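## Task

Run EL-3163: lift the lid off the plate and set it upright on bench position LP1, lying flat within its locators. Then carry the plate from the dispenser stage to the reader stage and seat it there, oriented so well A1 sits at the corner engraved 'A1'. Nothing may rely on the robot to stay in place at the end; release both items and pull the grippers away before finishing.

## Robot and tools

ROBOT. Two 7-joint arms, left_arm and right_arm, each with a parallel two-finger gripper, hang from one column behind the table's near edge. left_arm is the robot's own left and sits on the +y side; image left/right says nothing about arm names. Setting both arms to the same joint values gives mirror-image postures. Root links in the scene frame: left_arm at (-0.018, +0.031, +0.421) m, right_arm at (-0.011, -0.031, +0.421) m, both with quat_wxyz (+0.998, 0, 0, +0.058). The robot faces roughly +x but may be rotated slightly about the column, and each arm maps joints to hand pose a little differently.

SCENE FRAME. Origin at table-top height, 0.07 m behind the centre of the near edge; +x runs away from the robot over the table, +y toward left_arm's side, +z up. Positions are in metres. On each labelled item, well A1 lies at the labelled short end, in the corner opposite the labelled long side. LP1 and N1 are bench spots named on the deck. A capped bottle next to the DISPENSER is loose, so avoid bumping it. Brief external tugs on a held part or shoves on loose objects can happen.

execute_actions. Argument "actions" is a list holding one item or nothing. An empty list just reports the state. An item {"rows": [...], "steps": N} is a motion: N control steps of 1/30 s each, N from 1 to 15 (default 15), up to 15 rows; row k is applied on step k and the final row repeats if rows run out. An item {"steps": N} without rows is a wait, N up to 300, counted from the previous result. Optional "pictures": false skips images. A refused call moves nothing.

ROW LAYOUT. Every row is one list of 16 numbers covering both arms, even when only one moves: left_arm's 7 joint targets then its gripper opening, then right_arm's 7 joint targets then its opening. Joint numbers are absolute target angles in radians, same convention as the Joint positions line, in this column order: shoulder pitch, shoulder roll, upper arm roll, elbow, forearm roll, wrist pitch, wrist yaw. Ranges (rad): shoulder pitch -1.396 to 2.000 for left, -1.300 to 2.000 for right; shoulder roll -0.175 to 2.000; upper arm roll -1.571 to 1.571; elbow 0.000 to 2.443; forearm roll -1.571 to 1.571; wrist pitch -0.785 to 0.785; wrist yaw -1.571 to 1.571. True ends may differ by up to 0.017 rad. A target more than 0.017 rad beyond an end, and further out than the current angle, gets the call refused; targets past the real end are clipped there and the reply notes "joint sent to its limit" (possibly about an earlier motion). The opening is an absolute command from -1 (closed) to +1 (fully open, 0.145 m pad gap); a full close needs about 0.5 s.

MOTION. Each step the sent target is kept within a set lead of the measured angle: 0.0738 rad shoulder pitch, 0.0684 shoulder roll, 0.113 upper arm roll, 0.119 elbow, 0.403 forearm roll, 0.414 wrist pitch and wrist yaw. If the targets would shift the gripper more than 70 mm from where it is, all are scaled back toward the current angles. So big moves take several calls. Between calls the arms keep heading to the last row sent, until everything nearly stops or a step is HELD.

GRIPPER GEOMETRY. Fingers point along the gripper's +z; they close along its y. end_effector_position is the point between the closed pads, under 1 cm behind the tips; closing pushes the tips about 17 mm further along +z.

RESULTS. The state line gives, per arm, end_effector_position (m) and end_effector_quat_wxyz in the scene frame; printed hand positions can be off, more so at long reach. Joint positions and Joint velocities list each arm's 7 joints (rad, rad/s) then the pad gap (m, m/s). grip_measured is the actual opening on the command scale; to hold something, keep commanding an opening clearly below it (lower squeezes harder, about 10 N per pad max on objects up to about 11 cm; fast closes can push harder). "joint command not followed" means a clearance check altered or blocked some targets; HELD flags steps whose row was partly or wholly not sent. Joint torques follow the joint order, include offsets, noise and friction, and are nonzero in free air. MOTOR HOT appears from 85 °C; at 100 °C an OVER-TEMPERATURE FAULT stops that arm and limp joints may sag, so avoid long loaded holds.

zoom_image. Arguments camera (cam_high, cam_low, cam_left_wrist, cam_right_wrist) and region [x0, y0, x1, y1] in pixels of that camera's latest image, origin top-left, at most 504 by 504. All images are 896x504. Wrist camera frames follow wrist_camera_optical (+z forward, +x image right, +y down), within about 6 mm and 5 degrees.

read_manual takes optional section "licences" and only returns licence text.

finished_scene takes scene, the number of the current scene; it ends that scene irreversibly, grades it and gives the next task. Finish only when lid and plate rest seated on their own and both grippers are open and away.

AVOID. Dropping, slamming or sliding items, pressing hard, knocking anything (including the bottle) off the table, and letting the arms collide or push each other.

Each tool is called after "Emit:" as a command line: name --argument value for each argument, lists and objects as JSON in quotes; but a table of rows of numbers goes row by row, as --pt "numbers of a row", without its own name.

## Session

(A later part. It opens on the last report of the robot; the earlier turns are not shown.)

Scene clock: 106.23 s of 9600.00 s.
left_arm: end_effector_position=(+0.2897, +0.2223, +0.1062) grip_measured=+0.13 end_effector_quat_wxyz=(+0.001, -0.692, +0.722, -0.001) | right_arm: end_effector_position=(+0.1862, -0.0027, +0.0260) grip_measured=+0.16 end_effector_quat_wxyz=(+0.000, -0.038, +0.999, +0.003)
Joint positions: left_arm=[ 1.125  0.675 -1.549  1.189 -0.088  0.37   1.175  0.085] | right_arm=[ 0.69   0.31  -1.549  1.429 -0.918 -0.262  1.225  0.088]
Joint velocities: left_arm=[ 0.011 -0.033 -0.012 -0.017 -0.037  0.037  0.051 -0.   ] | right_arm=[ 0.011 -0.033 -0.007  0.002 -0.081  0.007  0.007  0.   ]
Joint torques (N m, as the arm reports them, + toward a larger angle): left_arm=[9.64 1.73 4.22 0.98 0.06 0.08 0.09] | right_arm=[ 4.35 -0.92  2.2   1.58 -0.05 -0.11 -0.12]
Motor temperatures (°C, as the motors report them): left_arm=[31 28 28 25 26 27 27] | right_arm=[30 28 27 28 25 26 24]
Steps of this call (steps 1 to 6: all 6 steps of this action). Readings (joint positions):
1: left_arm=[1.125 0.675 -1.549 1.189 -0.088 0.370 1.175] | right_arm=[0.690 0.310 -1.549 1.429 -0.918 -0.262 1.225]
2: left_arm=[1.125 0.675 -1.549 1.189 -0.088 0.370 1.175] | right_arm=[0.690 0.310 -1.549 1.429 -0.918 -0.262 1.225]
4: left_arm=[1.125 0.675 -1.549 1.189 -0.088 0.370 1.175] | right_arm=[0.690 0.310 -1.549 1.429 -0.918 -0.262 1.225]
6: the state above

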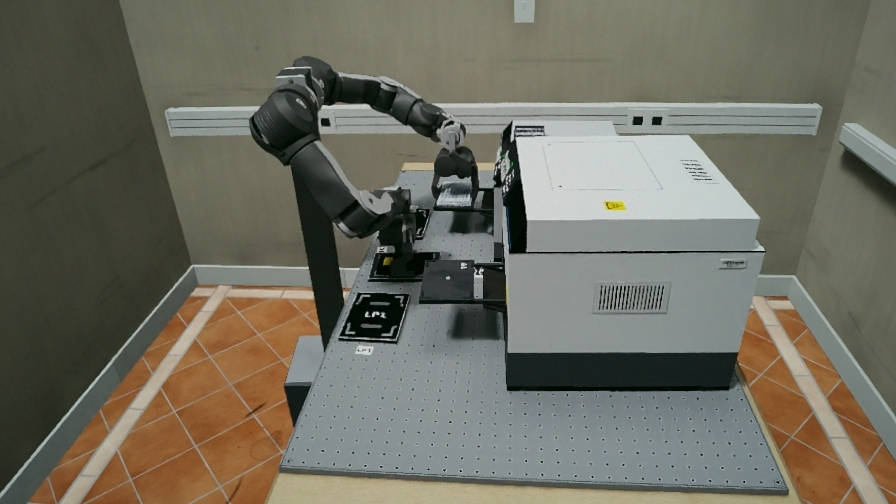

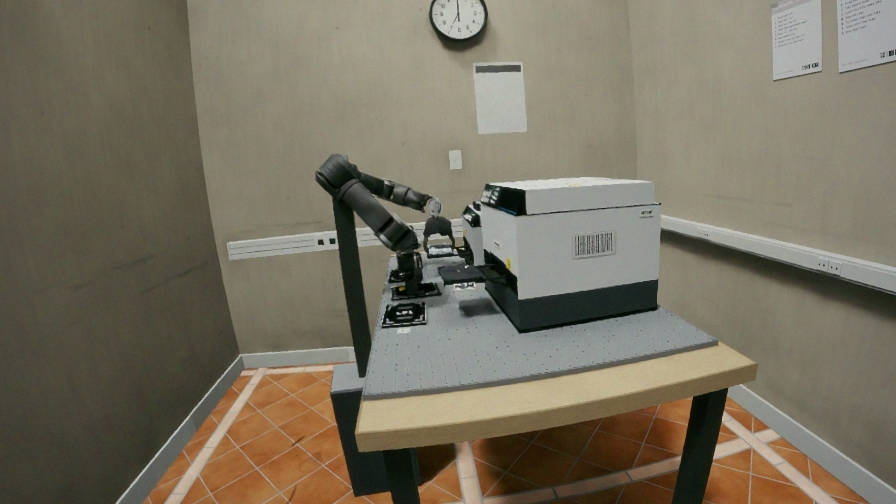

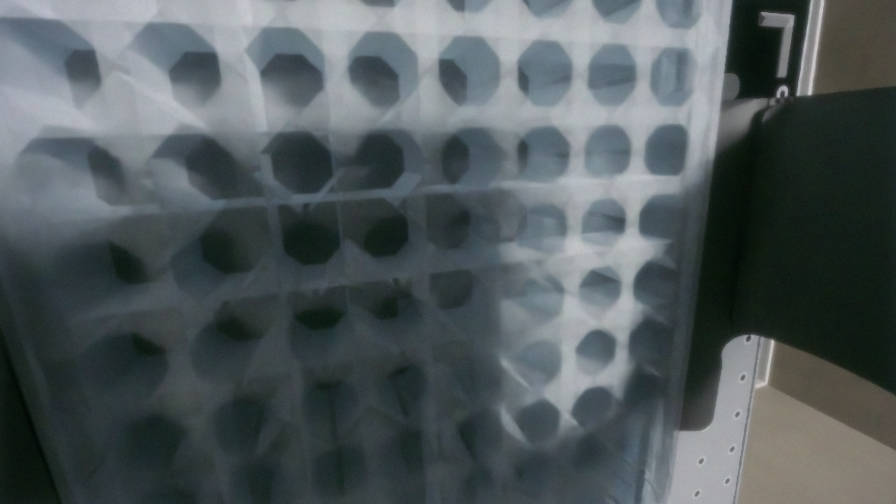

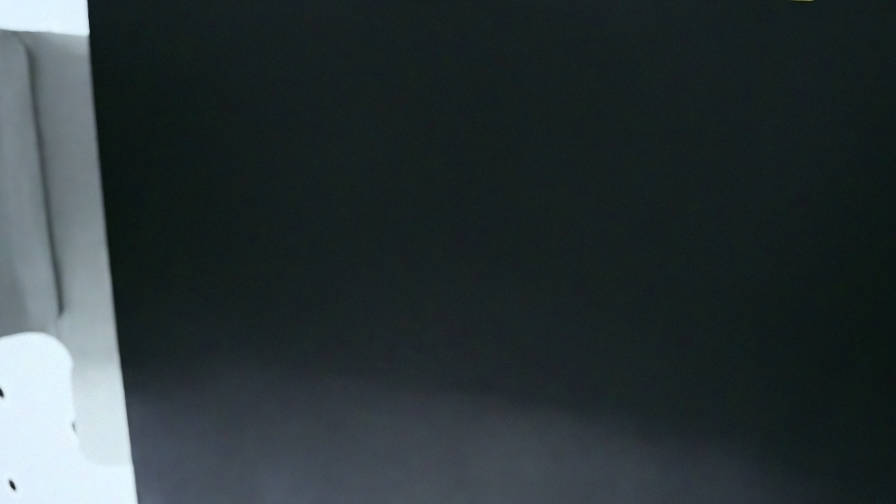

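Emit:
execute_actions --actions '[{"rows":[[1.127,0.677,-1.55,1.192,-0.087,0.374,1.182,-0.33,0.694,0.312,-1.55,1.436,-0.914,-0.259,1.232,-0.33],[1.131,0.68,-1.55,1.197,-0.086,0.376,1.186,-0.33,0.7,0.315,-1.55,1.447,-0.906,-0.255,1.241,-0.33],[1.136,0.683,-1.55,1.203,-0.086,0.379,1.191,-0.33,0.707,0.319,-1.55,1.461,-0.896,-0.25,1.252,-0.33],[1.142,0.687,-1.55,1.211,-0.085,0.382,1.197,-0.33,0.716,0.324,-1.55,1.478,-0.885,-0.244,1.264,-0.33],[1.149,0.692,-1.55,1.22,-0.084,0.386,1.204,-0.33,0.726,0.33,-1.55,1.497,-0.872,-0.237,1.277,-0.33],[1.157,0.697,-1.55,1.23,-0.083,0.39,1.211,-0.33,0.737,0.336,-1.55,1.517,-0.858,-0.23,1.291,-0.33],[1.165,0.702,-1.55,1.24,-0.082,0.394,1.219,-0.33,0.749,0.342,-1.55,1.538,-0.844,-0.222,1.306,-0.33],[1.173,0.707,-1.55,1.25,-0.081,0.398,1.227,-0.33,0.761,0.348,-1.55,1.559,-0.83,-0.214,1.321,-0.33],[1.181,0.712,-1.55,1.259,-0.08,0.402,1.234,-0.33,0.773,0.354,-1.55,1.58,-0.815,-0.207,1.336,-0.33],[1.189,0.716,-1.55,1.267,-0.079,0.406,1.242,-0.33,0.785,0.36,-1.55,1.6,-0.8,-0.2,1.35,-0.33],[1.196,0.72,-1.55,1.275,-0.078,0.409,1.249,-0.33,0.796,0.367,-1.55,1.62,-0.787,-0.19,1.362,-0.33],[1.203,0.724,-1.55,1.282,-0.077,0.412,1.255,-0.33,0.805,0.376,-1.55,1.638,-0.774,-0.175,1.37,-0.33],[1.208,0.727,-1.55,1.288,-0.076,0.415,1.26,-0.33,0.811,0.39,-1.55,1.655,-0.76,-0.155,1.373,-0.33],[1.212,0.73,-1.55,1.292,-0.075,0.416,1.263,-0.33,0.814,0.408,-1.55,1.67,-0.747,-0.13,1.372,-0.33],[1.215,0.731,-1.55,1.295,-0.075,0.417,1.265,-0.33,0.814,0.43,-1.55,1.683,-0.732,-0.1,1.363,-0.33]],"steps":15}]' --pictures false

Emit:
execute_actions --actions '[{"rows":[[1.215,0.731,-1.55,1.295,-0.075,0.417,1.265,-0.33,0.81,0.456,-1.55,1.694,-0.719,-0.063,1.349,-0.33],[1.215,0.731,-1.55,1.295,-0.075,0.417,1.265,-0.33,0.807,0.483,-1.55,1.705,-0.705,-0.026,1.335,-0.33],[1.215,0.731,-1.55,1.295,-0.075,0.417,1.265,-0.33,0.803,0.509,-1.55,1.716,-0.692,0.01,1.321,-0.33],[1.215,0.731,-1.55,1.295,-0.075,0.417,1.265,-0.33,0.8,0.535,-1.55,1.726,-0.678,0.047,1.307,-0.33],[1.215,0.731,-1.55,1.295,-0.075,0.417,1.265,-0.33,0.796,0.562,-1.55,1.737,-0.665,0.084,1.293,-0.33],[1.215,0.731,-1.55,1.295,-0.075,0.417,1.265,-0.33,0.792,0.588,-1.55,1.748,-0.651,0.121,1.279,-0.33],[1.215,0.731,-1.55,1.295,-0.075,0.417,1.265,-0.33,0.789,0.614,-1.55,1.759,-0.638,0.158,1.265,-0.33],[1.215,0.731,-1.55,1.295,-0.075,0.417,1.265,-0.33,0.785,0.641,-1.55,1.77,-0.624,0.194,1.251,-0.33],[1.215,0.731,-1.55,1.295,-0.075,0.417,1.265,-0.33,0.782,0.667,-1.55,1.781,-0.611,0.231,1.237,-0.33],[1.215,0.731,-1.55,1.295,-0.075,0.417,1.265,-0.33,0.778,0.693,-1.55,1.792,-0.597,0.268,1.223,-0.33],[1.214,0.727,-1.55,1.298,-0.079,0.412,1.267,-0.33,0.774,0.72,-1.55,1.803,-0.584,0.305,1.209,-0.33],[1.212,0.72,-1.55,1.304,-0.086,0.402,1.27,-0.33,0.771,0.746,-1.55,1.813,-0.57,0.342,1.195,-0.33],[1.209,0.71,-1.55,1.313,-0.097,0.387,1.275,-0.33,0.767,0.772,-1.55,1.824,-0.557,0.378,1.181,-0.33],[1.205,0.696,-1.55,1.325,-0.112,0.366,1.282,-0.33,0.764,0.799,-1.55,1.835,-0.54,0.415,1.165,-0.33],[1.2,0.678,-1.55,1.341,-0.13,0.341,1.291,-0.33,0.76,0.825,-1.55,1.846,-0.515,0.452,1.145,-0.33]],"steps":15}]' --pictures false

Emit:
execute_actions --actions '[{"rows":[[1.194,0.658,-1.55,1.358,-0.151,0.312,1.301,-0.33,0.753,0.853,-1.55,1.853,-0.473,0.474,1.109,-0.33],[1.189,0.638,-1.55,1.376,-0.172,0.284,1.311,-0.33,0.747,0.881,-1.55,1.86,-0.431,0.495,1.072,-0.33],[1.183,0.618,-1.55,1.393,-0.193,0.255,1.321,-0.33,0.74,0.909,-1.55,1.867,-0.389,0.517,1.036,-0.33],[1.177,0.598,-1.55,1.41,-0.213,0.226,1.331,-0.33,0.733,0.937,-1.55,1.874,-0.346,0.538,0.999,-0.33],[1.171,0.578,-1.55,1.427,-0.234,0.197,1.341,-0.33,0.726,0.966,-1.55,1.882,-0.304,0.56,0.963,-0.33],[1.166,0.558,-1.55,1.445,-0.255,0.169,1.351,-0.33,0.72,0.994,-1.55,1.889,-0.262,0.582,0.927,-0.33],[1.16,0.538,-1.55,1.462,-0.276,0.14,1.361,-0.33,0.713,1.022,-1.55,1.896,-0.22,0.603,0.89,-0.33],[1.154,0.518,-1.55,1.479,-0.297,0.111,1.37,-0.33,0.706,1.05,-1.55,1.903,-0.178,0.625,0.854,-0.33],[1.148,0.498,-1.55,1.496,-0.318,0.082,1.38,-0.33,0.7,1.078,-1.55,1.91,-0.136,0.646,0.817,-0.33],[1.143,0.478,-1.55,1.514,-0.339,0.054,1.39,-0.33,0.692,1.104,-1.55,1.915,-0.094,0.668,0.781,-0.33],[1.137,0.458,-1.55,1.531,-0.36,0.025,1.4,-0.33,0.683,1.128,-1.55,1.918,-0.052,0.69,0.745,-0.33],[1.131,0.438,-1.55,1.548,-0.38,-0.004,1.41,-0.33,0.673,1.149,-1.55,1.919,-0.01,0.711,0.708,-0.33],[1.125,0.418,-1.55,1.565,-0.401,-0.033,1.42,-0.33,0.662,1.166,-1.55,1.918,0.03,0.73,0.672,-0.33],[1.12,0.398,-1.55,1.583,-0.422,-0.061,1.43,-0.33,0.651,1.179,-1.55,1.914,0.065,0.748,0.636,-0.33],[1.112,0.378,-1.55,1.598,-0.443,-0.09,1.44,-0.33,0.64,1.187,-1.55,1.908,0.095,0.76,0.603,-0.33]],"steps":15}]' --pictures false

Emit:
execute_actions --actions '[{"rows":[[1.098,0.36,-1.55,1.602,-0.465,-0.105,1.443,-0.33,0.63,1.189,-1.55,1.9,0.118,0.77,0.575,-0.33],[1.08,0.343,-1.55,1.602,-0.489,-0.12,1.445,-0.33,0.621,1.185,-1.55,1.889,0.133,0.775,0.552,-0.33],[1.06,0.326,-1.55,1.6,-0.513,-0.134,1.447,-0.33,0.613,1.178,-1.55,1.878,0.142,0.777,0.535,-0.33],[1.04,0.309,-1.55,1.597,-0.537,-0.148,1.449,-0.33,0.606,1.17,-1.55,1.866,0.144,0.772,0.524,-0.33],[1.019,0.292,-1.55,1.593,-0.561,-0.162,1.451,-0.33,0.6,1.162,-1.55,1.854,0.144,0.765,0.519,-0.33],[0.998,0.276,-1.55,1.589,-0.585,-0.176,1.453,-0.33,0.595,1.154,-1.55,1.842,0.143,0.759,0.514,-0.33],[0.977,0.26,-1.55,1.584,-0.609,-0.189,1.454,-0.33,0.589,1.146,-1.55,1.83,0.143,0.754,0.509,-0.33],[0.956,0.245,-1.55,1.578,-0.632,-0.202,1.455,-0.33,0.584,1.139,-1.55,1.819,0.142,0.75,0.505,-0.33],[0.936,0.231,-1.55,1.571,-0.655,-0.215,1.454,-0.33,0.58,1.133,-1.55,1.81,0.142,0.746,0.501,-0.33],[0.916,0.218,-1.55,1.563,-0.677,-0.227,1.452,-0.33,0.577,1.129,-1.55,1.804,0.142,0.744,0.499,-0.33],[0.896,0.207,-1.55,1.554,-0.698,-0.238,1.448,-0.33,0.577,1.129,-1.55,1.804,0.142,0.744,0.499,-0.33],[0.877,0.198,-1.55,1.545,-0.718,-0.249,1.443,-0.33,0.577,1.129,-1.55,1.804,0.142,0.744,0.499,-0.33],[0.859,0.19,-1.55,1.535,-0.737,-0.259,1.436,-0.33,0.577,1.129,-1.55,1.804,0.142,0.744,0.499,-0.33],[0.842,0.183,-1.55,1.524,-0.754,-0.268,1.427,-0.33,0.577,1.129,-1.55,1.804,0.142,0.744,0.499,-0.33],[0.826,0.178,-1.55,1.511,-0.77,-0.276,1.416,-0.33,0.577,1.129,-1.55,1.804,0.142,0.744,0.499,-0.33]],"steps":15}]' --pictures false

Emit:
execute_actions --actions '[{"rows":[[0.812,0.174,-1.55,1.492,-0.786,-0.284,1.401,-0.33,0.577,1.129,-1.55,1.804,0.142,0.744,0.499,-0.33],[0.799,0.169,-1.55,1.471,-0.802,-0.292,1.385,-0.33,0.577,1.129,-1.55,1.804,0.142,0.744,0.499,-0.33],[0.786,0.164,-1.55,1.45,-0.819,-0.3,1.369,-0.33,0.577,1.129,-1.55,1.804,0.142,0.744,0.499,-0.33],[0.774,0.159,-1.55,1.428,-0.836,-0.309,1.353,-0.33,0.577,1.129,-1.55,1.804,0.142,0.744,0.499,-0.33],[0.763,0.155,-1.55,1.409,-0.851,-0.316,1.338,-0.33,0.577,1.129,-1.55,1.804,0.142,0.744,0.499,-0.33],[0.753,0.151,-1.55,1.391,-0.865,-0.323,1.325,-0.33,0.577,1.129,-1.55,1.804,0.142,0.744,0.499,-0.33],[0.745,0.147,-1.55,1.376,-0.876,-0.329,1.314,-0.33,0.577,1.129,-1.55,1.804,0.142,0.744,0.499,-0.33],[0.739,0.144,-1.55,1.364,-0.885,-0.333,1.305,-0.33,0.577,1.129,-1.55,1.804,0.142,0.744,0.499,-0.33],[0.735,0.142,-1.55,1.356,-0.891,-0.336,1.299,-0.33,0.577,1.129,-1.55,1.804,0.142,0.744,0.499,-0.33],[0.732,0.14,-1.55,1.349,-0.896,-0.339,1.294,-0.33,0.577,1.129,-1.55,1.804,0.142,0.744,0.499,-0.33]],"steps":15}]'

Emit:
zoom_image --camera "cam_high" --region '[325,225,455,355]'

Scene clock: 125.70 s of 9600.00 s.
left_arm: end_effector_position=(+0.2910, +0.2227, +0.1408) grip_measured=+0.13 end_effector_quat_wxyz=(+0.005, -0.691, +0.723, -0.004) | right_arm: end_effector_position=(+0.1866, -0.0136, +0.0771) grip_measured=+0.16 end_effector_quat_wxyz=(-0.003, -0.002, +1.000, +0.006)
Joint positions: left_arm=[ 1.215  0.73  -1.549  1.293 -0.077  0.412  1.255  0.085] | right_arm=[ 0.813  0.424 -1.55   1.682 -0.749 -0.133  1.36   0.088]
Joint velocities: left_arm=[ 0.121 -0.033 -0.007  0.037  0.051 -0.022  0.11  -0.   ] | right_arm=[0.077 0.56  0.007 0.295 0.374 0.579 0.022 0.   ]
Joint torques (N m, as the arm reports them, + toward a larger angle): left_arm=[9.84 1.44 4.49 1.06 0.07 0.07 0.16] | right_arm=[ 4.89 -0.59  2.73  1.48 -0.04  0.    0.15]
Motor temperatures (°C, as the motors report them): left_arm=[31 28 28 25 26 27 27] | right_arm=[30 27 27 28 25 26 24]
Steps of this call (steps 1 to 15: the robot went on to your last target; steps 16 to 90: nothing new was sent; then 15.97 s passed at rest; steps 91 to 105: all 15 steps of this action). Readings (joint positions):
91: left_arm=[1.126 0.675 -1.549 1.190 -0.088 0.371 1.175] | right_arm=[0.692 0.311 -1.549 1.432 -0.917 -0.261 1.226]
92: left_arm=[1.126 0.677 -1.549 1.195 -0.088 0.372 1.177] | right_arm=[0.693 0.313 -1.549 1.440 -0.914 -0.259 1.230]
94: left_arm=[1.136 0.686 -1.549 1.209 -0.087 0.376 1.185] | right_arm=[0.708 0.324 -1.550 1.472 -0.896 -0.252 1.247]
98: left_arm=[1.172 0.706 -1.549 1.248 -0.083 0.390 1.212] | right_arm=[0.758 0.347 -1.550 1.553 -0.848 -0.226 1.298]
105: the state above

Scene clock: 126.20 s of 9600.00 s.
left_arm: end_effector_position=(+0.2880, +0.1996, +0.1400) grip_measured=+0.13 end_effector_quat_wxyz=(-0.000, -0.644, +0.765, -0.004) | right_arm: end_effector_position=(+0.1832, -0.1108, +0.0701) grip_measured=+0.16 end_effector_quat_wxyz=(-0.005, +0.362, +0.932, -0.005)
Joint positions: left_arm=[ 1.208  0.688 -1.549  1.333 -0.116  0.369  1.276  0.085] | right_arm=[ 0.762  0.824 -1.55   1.842 -0.54   0.405  1.171  0.088]
Joint velocities: left_arm=[-0.165 -0.604  0.002  0.476 -0.242 -0.549  0.154 -0.   ] | right_arm=[-0.165  0.736 -0.007  0.276  0.491  0.872 -0.359 -0.   ]
Joint torques (N m, as the arm reports them, + toward a larger angle): left_arm=[ 8.1   0.49  4.43  1.64  0.05 -0.11  0.16] | right_arm=[ 3.77 -0.46  2.61  2.08  0.04  0.09 -0.21]
Motor temperatures (°C, as the motors report them): left_arm=[31 28 28 25 26 27 27] | right_arm=[30 27 27 28 25 26 24]
Steps of this call (steps 1 to 15: all 15 steps of this action). Readings (joint positions):
1: left_arm=[1.215 0.730 -1.549 1.294 -0.077 0.413 1.257] | right_arm=[0.813 0.451 -1.550 1.692 -0.735 -0.103 1.357]
2: left_arm=[1.215 0.730 -1.549 1.294 -0.076 0.413 1.258] | right_arm=[0.810 0.481 -1.550 1.701 -0.722 -0.069 1.349]
4: left_arm=[1.215 0.730 -1.549 1.294 -0.076 0.414 1.259] | right_arm=[0.801 0.537 -1.550 1.719 -0.697 0.001 1.328]
8: left_arm=[1.215 0.730 -1.549 1.294 -0.076 0.414 1.259] | right_arm=[0.787 0.638 -1.550 1.767 -0.641 0.147 1.273]
15: the state above

Scene clock: 126.70 s of 9600.00 s.
left_arm: end_effector_position=(+0.2339, +0.0588, +0.1391) grip_measured=+0.13 end_effector_quat_wxyz=(-0.006, -0.197, +0.980, -0.010) | right_arm: end_effector_position=(+0.1545, -0.1949, +0.0642) grip_measured=+0.16 end_effector_quat_wxyz=(-0.015, +0.682, +0.731, -0.004)
Joint positions: left_arm=[ 1.118  0.38  -1.549  1.595 -0.417 -0.053  1.422  0.085] | right_arm=[ 0.641  1.187 -1.55   1.911  0.053  0.739  0.651  0.088]
Joint velocities: left_arm=[-0.253 -0.582  0.012  0.388 -0.462 -0.74   0.315 -0.   ] | right_arm=[-0.231  0.143 -0.012 -0.198  0.842  0.388 -0.725 -0.   ]
Joint torques (N m, as the arm reports them, + toward a larger angle): left_arm=[ 7.76  0.73  4.5   1.49 -0.11 -0.05  0.13] | right_arm=[ 3.31  2.93  1.9   0.95  0.06 -0.06 -0.26]
Motor temperatures (°C, as the motors report them): left_arm=[31 28 28 25 26 27 27] | right_arm=[30 27 27 28 25 26 24]
Steps of this call (steps 1 to 15: all 15 steps of this action). Readings (joint positions):
1: left_arm=[1.201 0.664 -1.549 1.352 -0.133 0.345 1.284] | right_arm=[0.757 0.851 -1.550 1.850 -0.511 0.435 1.146]
2: left_arm=[1.193 0.638 -1.549 1.372 -0.150 0.319 1.293] | right_arm=[0.749 0.879 -1.550 1.856 -0.475 0.461 1.115]
4: left_arm=[1.181 0.594 -1.549 1.410 -0.187 0.262 1.312] | right_arm=[0.734 0.936 -1.550 1.869 -0.396 0.508 1.047]
8: left_arm=[1.160 0.522 -1.549 1.474 -0.272 0.149 1.353] | right_arm=[0.708 1.047 -1.550 1.899 -0.228 0.596 0.903]
15: the state above

Scene clock: 127.20 s of 9600.00 s.
left_arm: end_effector_position=(+0.1853, +0.0059, +0.0808) grip_measured=+0.13 end_effector_quat_wxyz=(-0.008, -0.021, +1.000, +0.001) | right_arm: end_effector_position=(+0.1565, -0.2009, +0.0395) grip_measured=+0.16 end_effector_quat_wxyz=(-0.000, +0.715, +0.700, -0.001)
Joint positions: left_arm=[ 0.83   0.178 -1.549  1.515 -0.748 -0.262  1.432  0.085] | right_arm=[ 0.577  1.129 -1.55   1.804  0.141  0.747  0.505  0.088]
Joint velocities: left_arm=[-0.385 -0.165 -0.017 -0.354 -0.505 -0.242 -0.198 -0.   ] | right_arm=[-0.121  0.077 -0.002  0.002 -0.007 -0.022  0.051 -0.   ]
Joint torques (N m, as the arm reports them, + toward a larger angle): left_arm=[ 7.24 -0.59  3.75  2.53  0.01 -0.1  -0.2 ] | right_arm=[ 2.85  3.32  1.96  1.51  0.04 -0.2  -0.1 ]
Motor temperatures (°C, as the motors report them): left_arm=[31 28 28 25 26 27 27] | right_arm=[30 27 27 28 25 26 24]
Steps of this call (steps 1 to 15: all 15 steps of this action). Readings (joint positions):
1: left_arm=[1.107 0.359 -1.548 1.604 -0.438 -0.076 1.429] | right_arm=[0.631 1.189 -1.550 1.903 0.083 0.752 0.620]
2: left_arm=[1.090 0.339 -1.547 1.605 -0.461 -0.095 1.432] | right_arm=[0.622 1.187 -1.550 1.892 0.106 0.762 0.592]
4: left_arm=[1.044 0.309 -1.547 1.600 -0.507 -0.127 1.438] | right_arm=[0.607 1.174 -1.550 1.868 0.131 0.770 0.551]
8: left_arm=[0.962 0.245 -1.548 1.581 -0.604 -0.183 1.448] | right_arm=[0.586 1.140 -1.550 1.822 0.140 0.757 0.517]
15: the state above

Scene clock: 127.70 s of 9600.00 s.
left_arm: end_effector_position=(+0.1888, +0.0049, +0.0421) grip_measured=+0.13 end_effector_quat_wxyz=(+0.001, -0.016, +1.000, -0.002) | right_arm: end_effector_position=(+0.1565, -0.2009, +0.0395) grip_measured=+0.16 end_effector_quat_wxyz=(-0.000, +0.715, +0.700, -0.001)
Joint positions: left_arm=[ 0.735  0.141 -1.549  1.351 -0.894 -0.336  1.301  0.085] | right_arm=[ 0.577  1.129 -1.55   1.804  0.141  0.747  0.505  0.088]
Joint velocities: left_arm=[ 0.033 -0.077  0.002 -0.007 -0.022 -0.037 -0.081  0.   ] | right_arm=[-0.011 -0.055 -0.002 -0.002  0.022 -0.051 -0.051 -0.   ]
Joint torques (N m, as the arm reports them, + toward a larger angle): left_arm=[ 6.34 -1.42  3.47  2.49 -0.07 -0.06 -0.24] | right_arm=[ 2.7   3.48  1.87  1.53  0.04 -0.2  -0.12]
Motor temperatures (°C, as the motors report them): left_arm=[31 28 28 25 26 27 27] | right_arm=[30 27 27 28 25 26 24]
Steps of this call (steps 1 to 15: all 15 steps of this action). Readings (joint positions):
1: left_arm=[0.815 0.173 -1.549 1.499 -0.764 -0.271 1.420] | right_arm=[0.577 1.129 -1.550 1.804 0.141 0.747 0.505]
2: left_arm=[0.802 0.168 -1.549 1.477 -0.780 -0.279 1.407] | right_arm=[0.577 1.129 -1.550 1.804 0.141 0.747 0.505]
4: left_arm=[0.779 0.161 -1.549 1.433 -0.815 -0.296 1.377] | right_arm=[0.577 1.129 -1.550 1.804 0.141 0.747 0.505]
8: left_arm=[0.741 0.147 -1.549 1.367 -0.871 -0.323 1.325] | right_arm=[0.577 1.129 -1.550 1.804 0.141 0.747 0.505]
15: the state above

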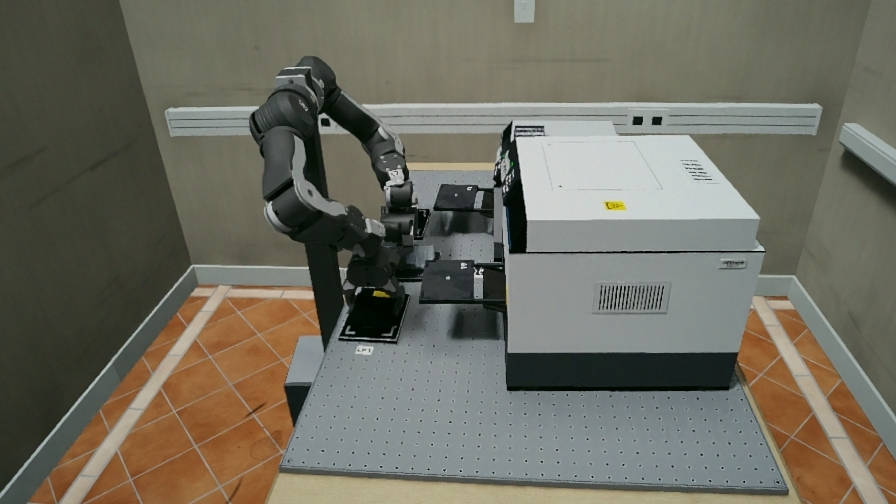

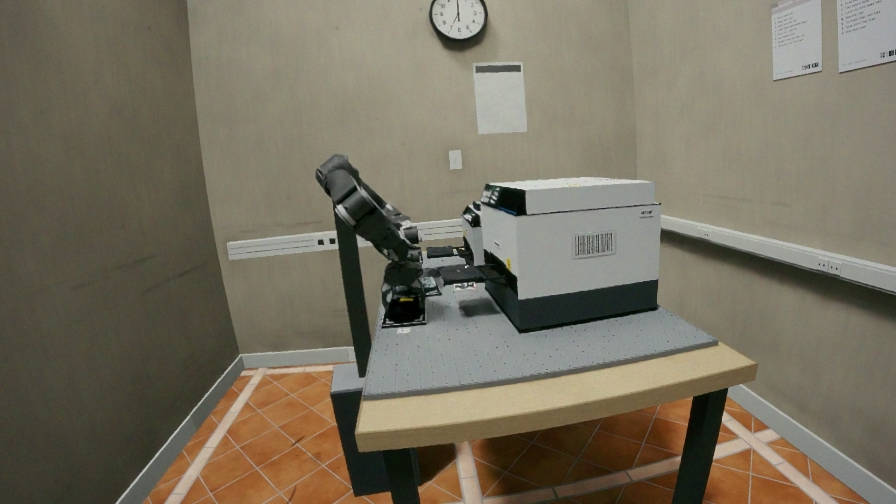

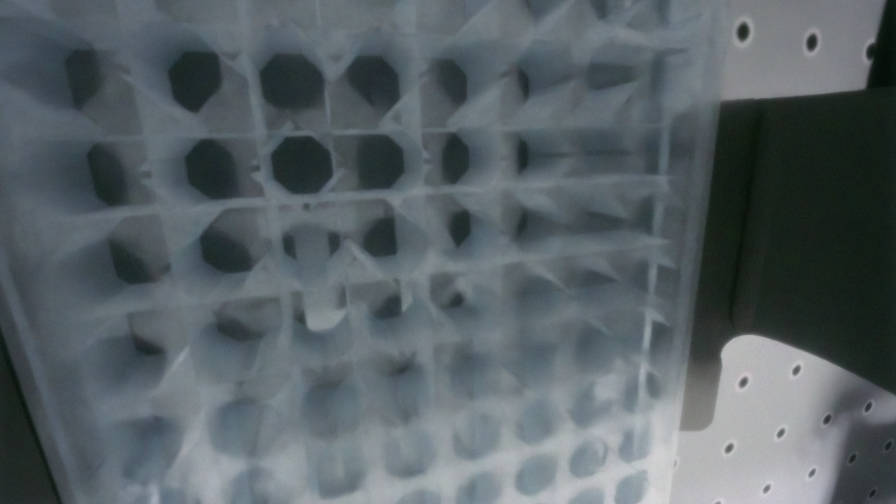

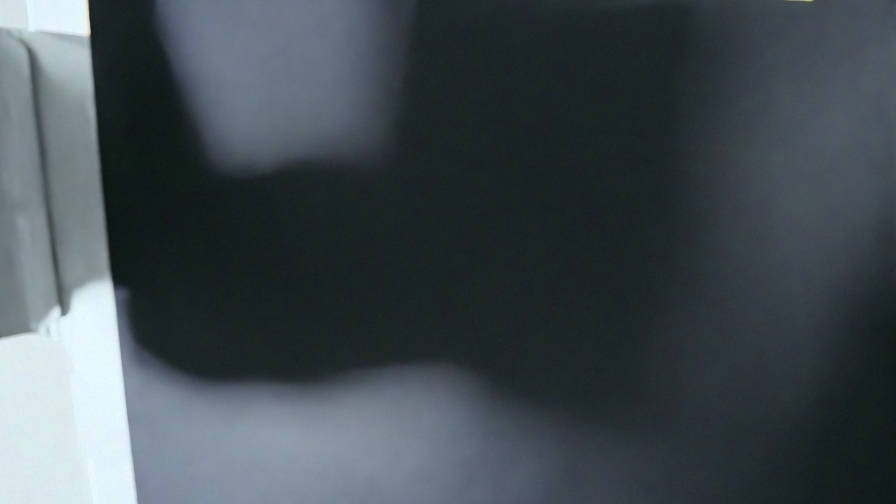

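Region (325, 225, 455, 355) of cam_high's 896x504 image, scaled by 3.877, with more detail than that image has.

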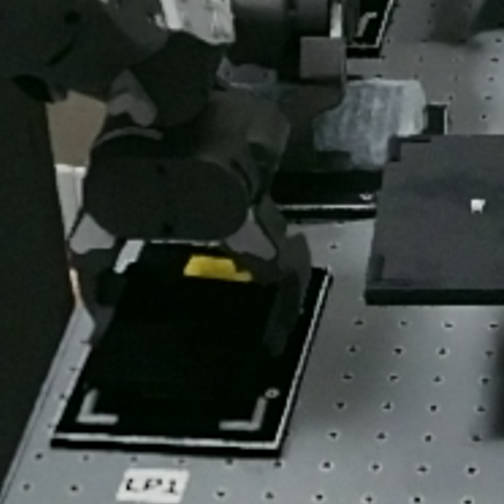

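Emit:
execute_actions --actions '[{"rows":[[0.728,0.139,-1.55,1.342,-0.901,-0.341,1.289,-0.33,0.573,1.124,-1.55,1.796,0.141,0.741,0.496,-0.33],[0.724,0.137,-1.55,1.335,-0.906,-0.344,1.284,-0.33,0.57,1.119,-1.55,1.788,0.141,0.737,0.493,-0.33],[0.72,0.136,-1.55,1.328,-0.911,-0.346,1.279,-0.33,0.566,1.114,-1.55,1.78,0.141,0.734,0.49,-0.33],[0.717,0.134,-1.55,1.321,-0.916,-0.349,1.274,-0.33,0.563,1.109,-1.55,1.773,0.14,0.731,0.487,-0.33],[0.713,0.132,-1.55,1.314,-0.921,-0.351,1.27,-0.33,0.56,1.104,-1.55,1.765,0.14,0.728,0.484,-0.33],[0.71,0.13,-1.55,1.308,-0.926,-0.353,1.265,-0.33,0.557,1.1,-1.55,1.759,0.14,0.725,0.481,-0.33],[0.707,0.129,-1.55,1.303,-0.93,-0.355,1.262,-0.33,0.555,1.096,-1.55,1.753,0.14,0.723,0.478,-0.33],[0.705,0.128,-1.55,1.298,-0.933,-0.357,1.259,-0.33,0.552,1.093,-1.55,1.748,0.139,0.721,0.476,-0.33],[0.703,0.127,-1.55,1.294,-0.936,-0.358,1.256,-0.33,0.55,1.0896,-1.55,1.742,0.139,0.7185,0.474,-0.33]],"steps":15}]'

Emit:
zoom_image --camera "cam_high" --region '[325,225,455,355]'

Scene clock: 134.00 s of 9600.00 s.
left_arm: end_effector_position=(+0.1883, +0.0051, +0.0305) grip_measured=+0.13 end_effector_quat_wxyz=(+0.001, -0.015, +1.000, -0.001) | right_arm: end_effector_position=(+0.1565, -0.2008, +0.0265) grip_measured=+0.16 end_effector_quat_wxyz=(+0.000, +0.715, +0.699, -0.000)
Joint positions: left_arm=[ 0.708  0.127 -1.549  1.298 -0.934 -0.354  1.262  0.085] | right_arm=[ 0.55   1.09  -1.55   1.742  0.14   0.722  0.48   0.088]
Joint velocities: left_arm=[-0.055 -0.011  0.002 -0.007  0.007 -0.066 -0.037 -0.   ] | right_arm=[-0.011  0.011  0.002 -0.002 -0.095 -0.007  0.066 -0.   ]
Joint torques (N m, as the arm reports them, + toward a larger angle): left_arm=[ 5.68 -1.23  3.26  2.16 -0.06 -0.1  -0.22] | right_arm=[ 2.75  3.42  1.94  1.37  0.03 -0.22 -0.07]
Motor temperatures (°C, as the motors report them): left_arm=[31 28 28 25 26 27 27] | right_arm=[30 27 27 28 25 26 24]
Steps of this call (steps 1 to 15: the robot went on to your last target; steps 16 to 90: nothing new was sent; then 2.80 s passed at rest; steps 91 to 105: all 15 steps of this action). Readings (joint positions):
91: left_arm=[0.734 0.140 -1.549 1.347 -0.896 -0.337 1.298] | right_arm=[0.576 1.127 -1.550 1.800 0.141 0.746 0.504]
92: left_arm=[0.731 0.138 -1.549 1.339 -0.900 -0.339 1.294] | right_arm=[0.573 1.121 -1.550 1.791 0.141 0.743 0.501]
94: left_arm=[0.720 0.136 -1.549 1.325 -0.909 -0.343 1.286] | right_arm=[0.564 1.110 -1.550 1.775 0.141 0.738 0.496]
98: left_arm=[0.709 0.129 -1.549 1.302 -0.927 -0.351 1.269] | right_arm=[0.554 1.094 -1.550 1.750 0.140 0.727 0.484]
105: the state above

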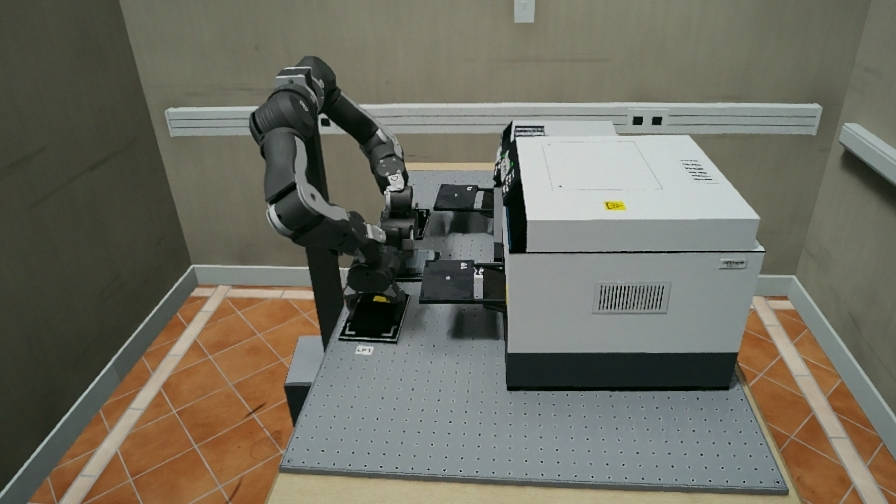

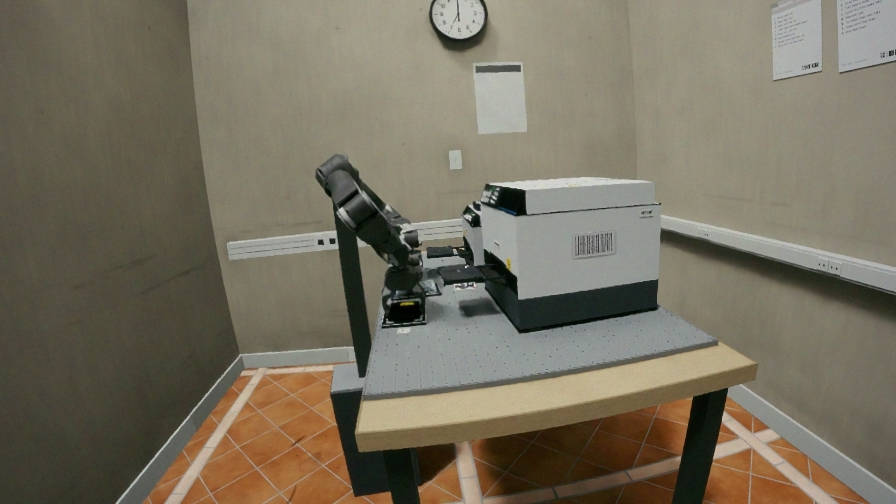

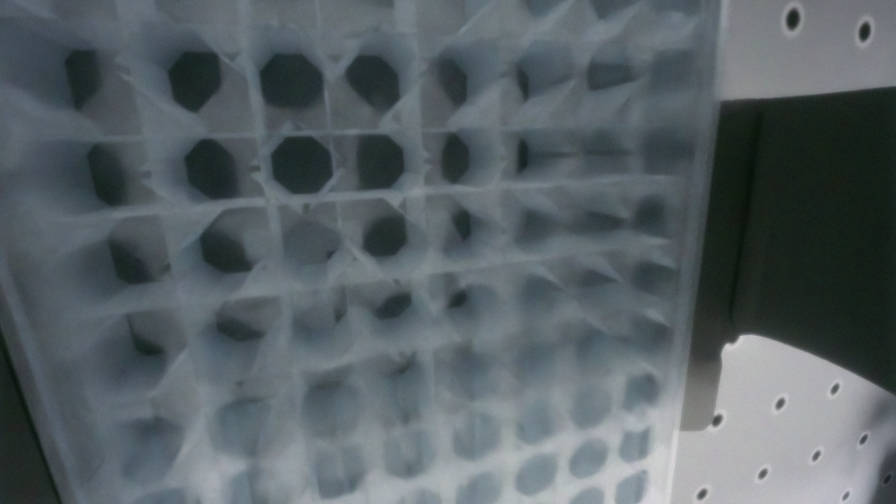

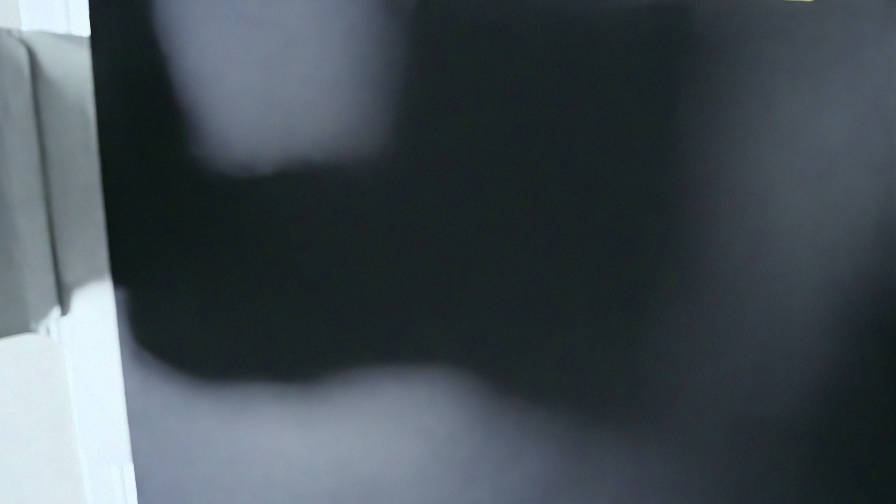

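Region (325, 225, 455, 355) of cam_high's 896x504 image, scaled by 3.877, with more detail than that image has.

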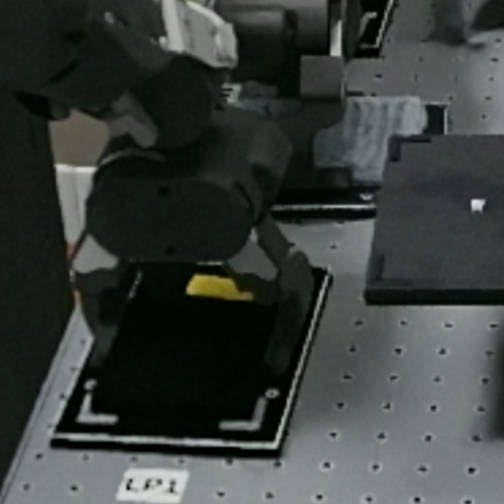

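Emit:
execute_actions --actions '[{"rows":[[0.705,0.127,-1.55,1.296,-0.936,-0.358,1.256,0,0.548,1.087,-1.55,1.738,0.139,0.717,0.472,-0.33],[0.705,0.127,-1.55,1.296,-0.936,-0.358,1.256,0.13,0.547,1.085,-1.55,1.734,0.139,0.715,0.471,-0.33],[0.705,0.127,-1.55,1.296,-0.936,-0.358,1.256,0.18,0.545,1.082,-1.55,1.73,0.139,0.714,0.469,-0.33],[0.705,0.127,-1.55,1.296,-0.936,-0.358,1.256,0.24,0.545,1.082,-1.55,1.73,0.139,0.714,0.469,-0.33],[0.707,0.127,-1.55,1.297,-0.935,-0.355,1.262,0.3,0.545,1.082,-1.55,1.73,0.139,0.714,0.469,-0.33],[0.716,0.131,-1.55,1.312,-0.922,-0.348,1.277,0.35,0.545,1.082,-1.55,1.73,0.139,0.714,0.469,-0.33],[0.73,0.138,-1.55,1.34,-0.901,-0.337,1.298,0.37,0.545,1.082,-1.55,1.73,0.139,0.714,0.469,-0.33],[0.75,0.147,-1.55,1.378,-0.873,-0.323,1.325,0.37,0.545,1.082,-1.55,1.73,0.139,0.714,0.469,-0.33],[0.775,0.158,-1.55,1.424,-0.837,-0.305,1.36,0.37,0.545,1.082,-1.55,1.73,0.139,0.714,0.469,-0.33],[0.802,0.169,-1.55,1.47,-0.802,-0.288,1.393,0.37,0.545,1.082,-1.55,1.73,0.139,0.714,0.469,-0.33],[0.828,0.178,-1.55,1.511,-0.769,-0.272,1.425,0.37,0.545,1.082,-1.55,1.73,0.139,0.714,0.469,-0.33],[0.85,0.185,-1.55,1.543,-0.743,-0.258,1.45,0.37,0.545,1.082,-1.55,1.73,0.139,0.714,0.469,-0.33],[0.867,0.189,-1.55,1.566,-0.724,-0.248,1.469,0.37,0.545,1.082,-1.55,1.73,0.139,0.714,0.469,-0.33],[0.878,0.192,-1.55,1.58,-0.711,-0.242,1.48,0.37,0.545,1.082,-1.55,1.73,0.139,0.714,0.469,-0.33],[0.883,0.193,-1.55,1.587,-0.705,-0.238,1.485,0.37,0.545,1.082,-1.55,1.73,0.139,0.714,0.469,-0.33]],"steps":15}]' --pictures false

Emit:
execute_actions --actions '[{"steps":5}]'

Emit:
zoom_image --camera "cam_high" --region '[330,275,420,350]'

Scene clock: 139.30 s of 9600.00 s.
left_arm: end_effector_position=(+0.1907, +0.0043, +0.1008) grip_measured=+0.37 end_effector_quat_wxyz=(+0.010, -0.007, +1.000, -0.004) | right_arm: end_effector_position=(+0.1566, -0.2010, +0.0250) grip_measured=+0.16 end_effector_quat_wxyz=(+0.001, +0.715, +0.699, -0.001)
Joint positions: left_arm=[ 0.884  0.19  -1.545  1.587 -0.721 -0.249  1.465  0.103] | right_arm=[ 0.547  1.085 -1.55   1.734  0.14   0.72   0.477  0.088]
Joint velocities: left_arm=[-0.033  0.055 -0.017  0.12   0.359  0.125  0.3   -0.   ] | right_arm=[-0.033  0.055  0.002  0.007 -0.037  0.095 -0.051 -0.   ]
Joint torques (N m, as the arm reports them, + toward a larger angle): left_arm=[ 7.07 -0.23  3.23  2.36  0.03  0.1   0.14] | right_arm=[ 2.34  2.67  1.92  0.95  0.01 -0.29 -0.17]
Motor temperatures (°C, as the motors report them): left_arm=[30 28 28 25 26 27 27] | right_arm=[30 28 27 28 25 26 24]
Steps of this call (steps 1 to 15: the robot went on to your last target; steps 16 to 90: nothing new was sent; then 1.80 s passed at rest; steps 91 to 105: all 15 steps of this action). Readings (joint positions):
91: left_arm=[0.708 0.127 -1.549 1.298 -0.935 -0.355 1.262] | right_arm=[0.550 1.089 -1.550 1.741 0.140 0.721 0.479]
92: left_arm=[0.708 0.127 -1.549 1.298 -0.935 -0.355 1.262] | right_arm=[0.549 1.087 -1.550 1.737 0.140 0.720 0.478]
94: left_arm=[0.708 0.127 -1.549 1.298 -0.935 -0.355 1.262] | right_arm=[0.547 1.085 -1.550 1.734 0.140 0.720 0.477]
98: left_arm=[0.738 0.148 -1.551 1.369 -0.897 -0.338 1.296] | right_arm=[0.547 1.085 -1.550 1.734 0.140 0.720 0.477]
105: the state above

Scene clock: 139.47 s of 9600.00 s.
left_arm: end_effector_position=(+0.1886, +0.0063, +0.1007) grip_measured=+0.37 end_effector_quat_wxyz=(+0.004, -0.012, +1.000, +0.002) | right_arm: end_effector_position=(+0.1566, -0.2010, +0.0250) grip_measured=+0.16 end_effector_quat_wxyz=(+0.001, +0.715, +0.699, -0.001)
Joint positions: left_arm=[ 0.884  0.191 -1.546  1.588 -0.707 -0.241  1.479  0.103] | right_arm=[ 0.547  1.085 -1.55   1.734  0.14   0.72   0.477  0.088]
Joint velocities: left_arm=[-0.033  0.011  0.007 -0.002  0.007 -0.051 -0.007 -0.   ] | right_arm=[ 0.011 -0.033 -0.002 -0.002 -0.022 -0.037  0.007 -0.   ]
Joint torques (N m, as the arm reports them, + toward a larger angle): left_arm=[ 7.1  -0.54  3.3   2.48  0.04  0.1   0.17] | right_arm=[ 2.5   2.8   1.92  0.82  0.   -0.27 -0.25]
Motor temperatures (°C, as the motors report them): left_arm=[30 28 28 25 26 27 27] | right_arm=[30 28 27 28 25 26 24]
Steps of this call (steps 1 to 5: the robot went on to your last target). Readings (joint positions):
1: left_arm=[0.884 0.191 -1.545 1.588 -0.714 -0.245 1.472] | right_arm=[0.547 1.085 -1.550 1.734 0.140 0.720 0.477]
2: left_arm=[0.884 0.191 -1.546 1.588 -0.710 -0.243 1.475] | right_arm=[0.547 1.085 -1.550 1.734 0.140 0.720 0.477]
4: left_arm=[0.884 0.191 -1.546 1.588 -0.708 -0.242 1.478] | right_arm=[0.547 1.085 -1.550 1.734 0.140 0.720 0.477]
5: the state above

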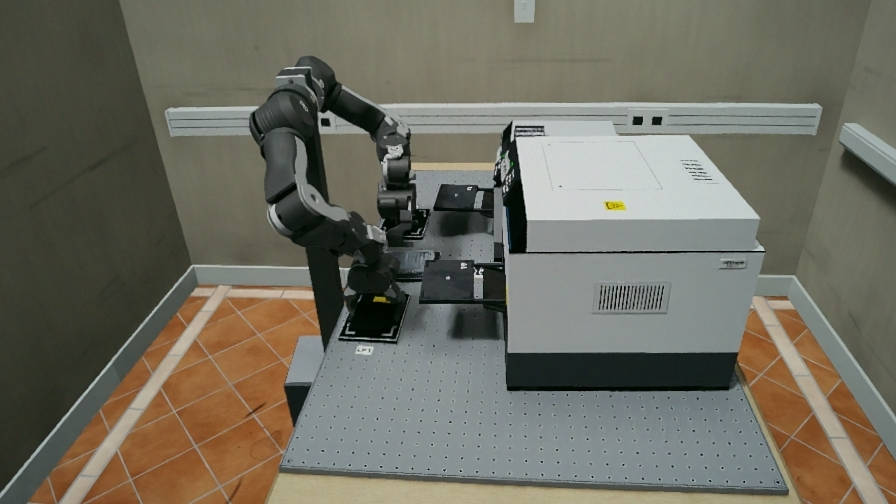

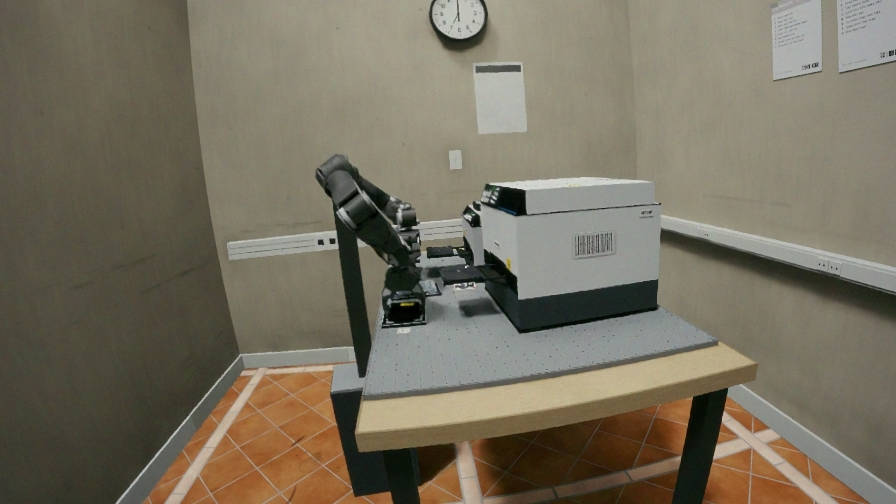

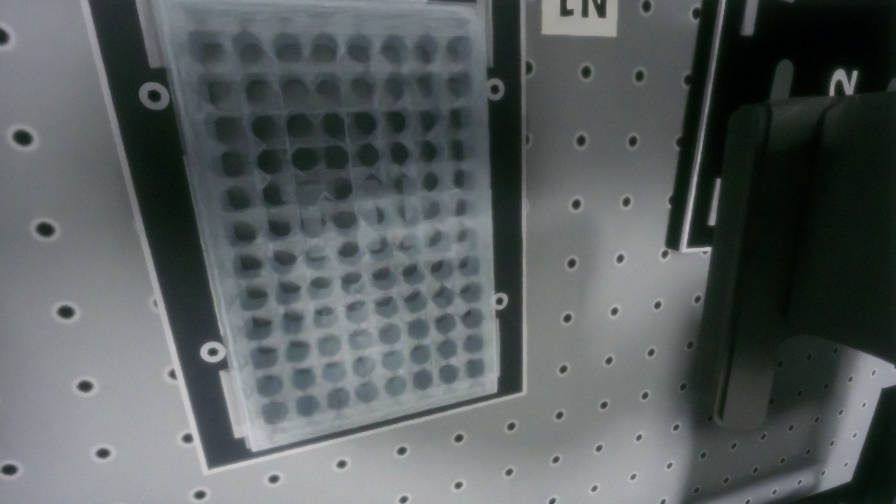

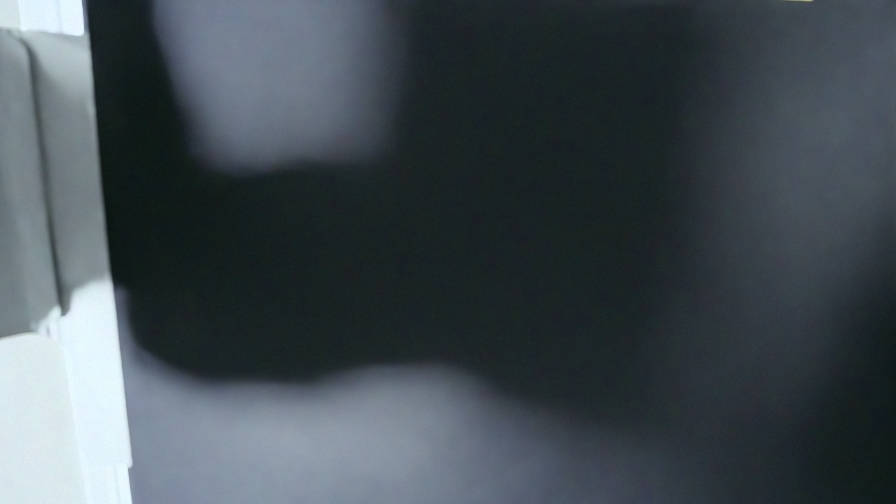

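Region (330, 275, 420, 350) of cam_high's 896x504 image, scaled by 5.600, with more detail than that image has.

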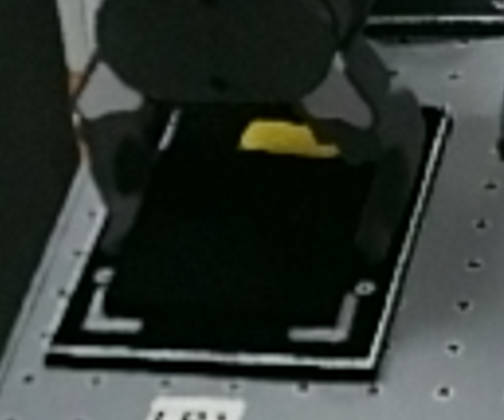

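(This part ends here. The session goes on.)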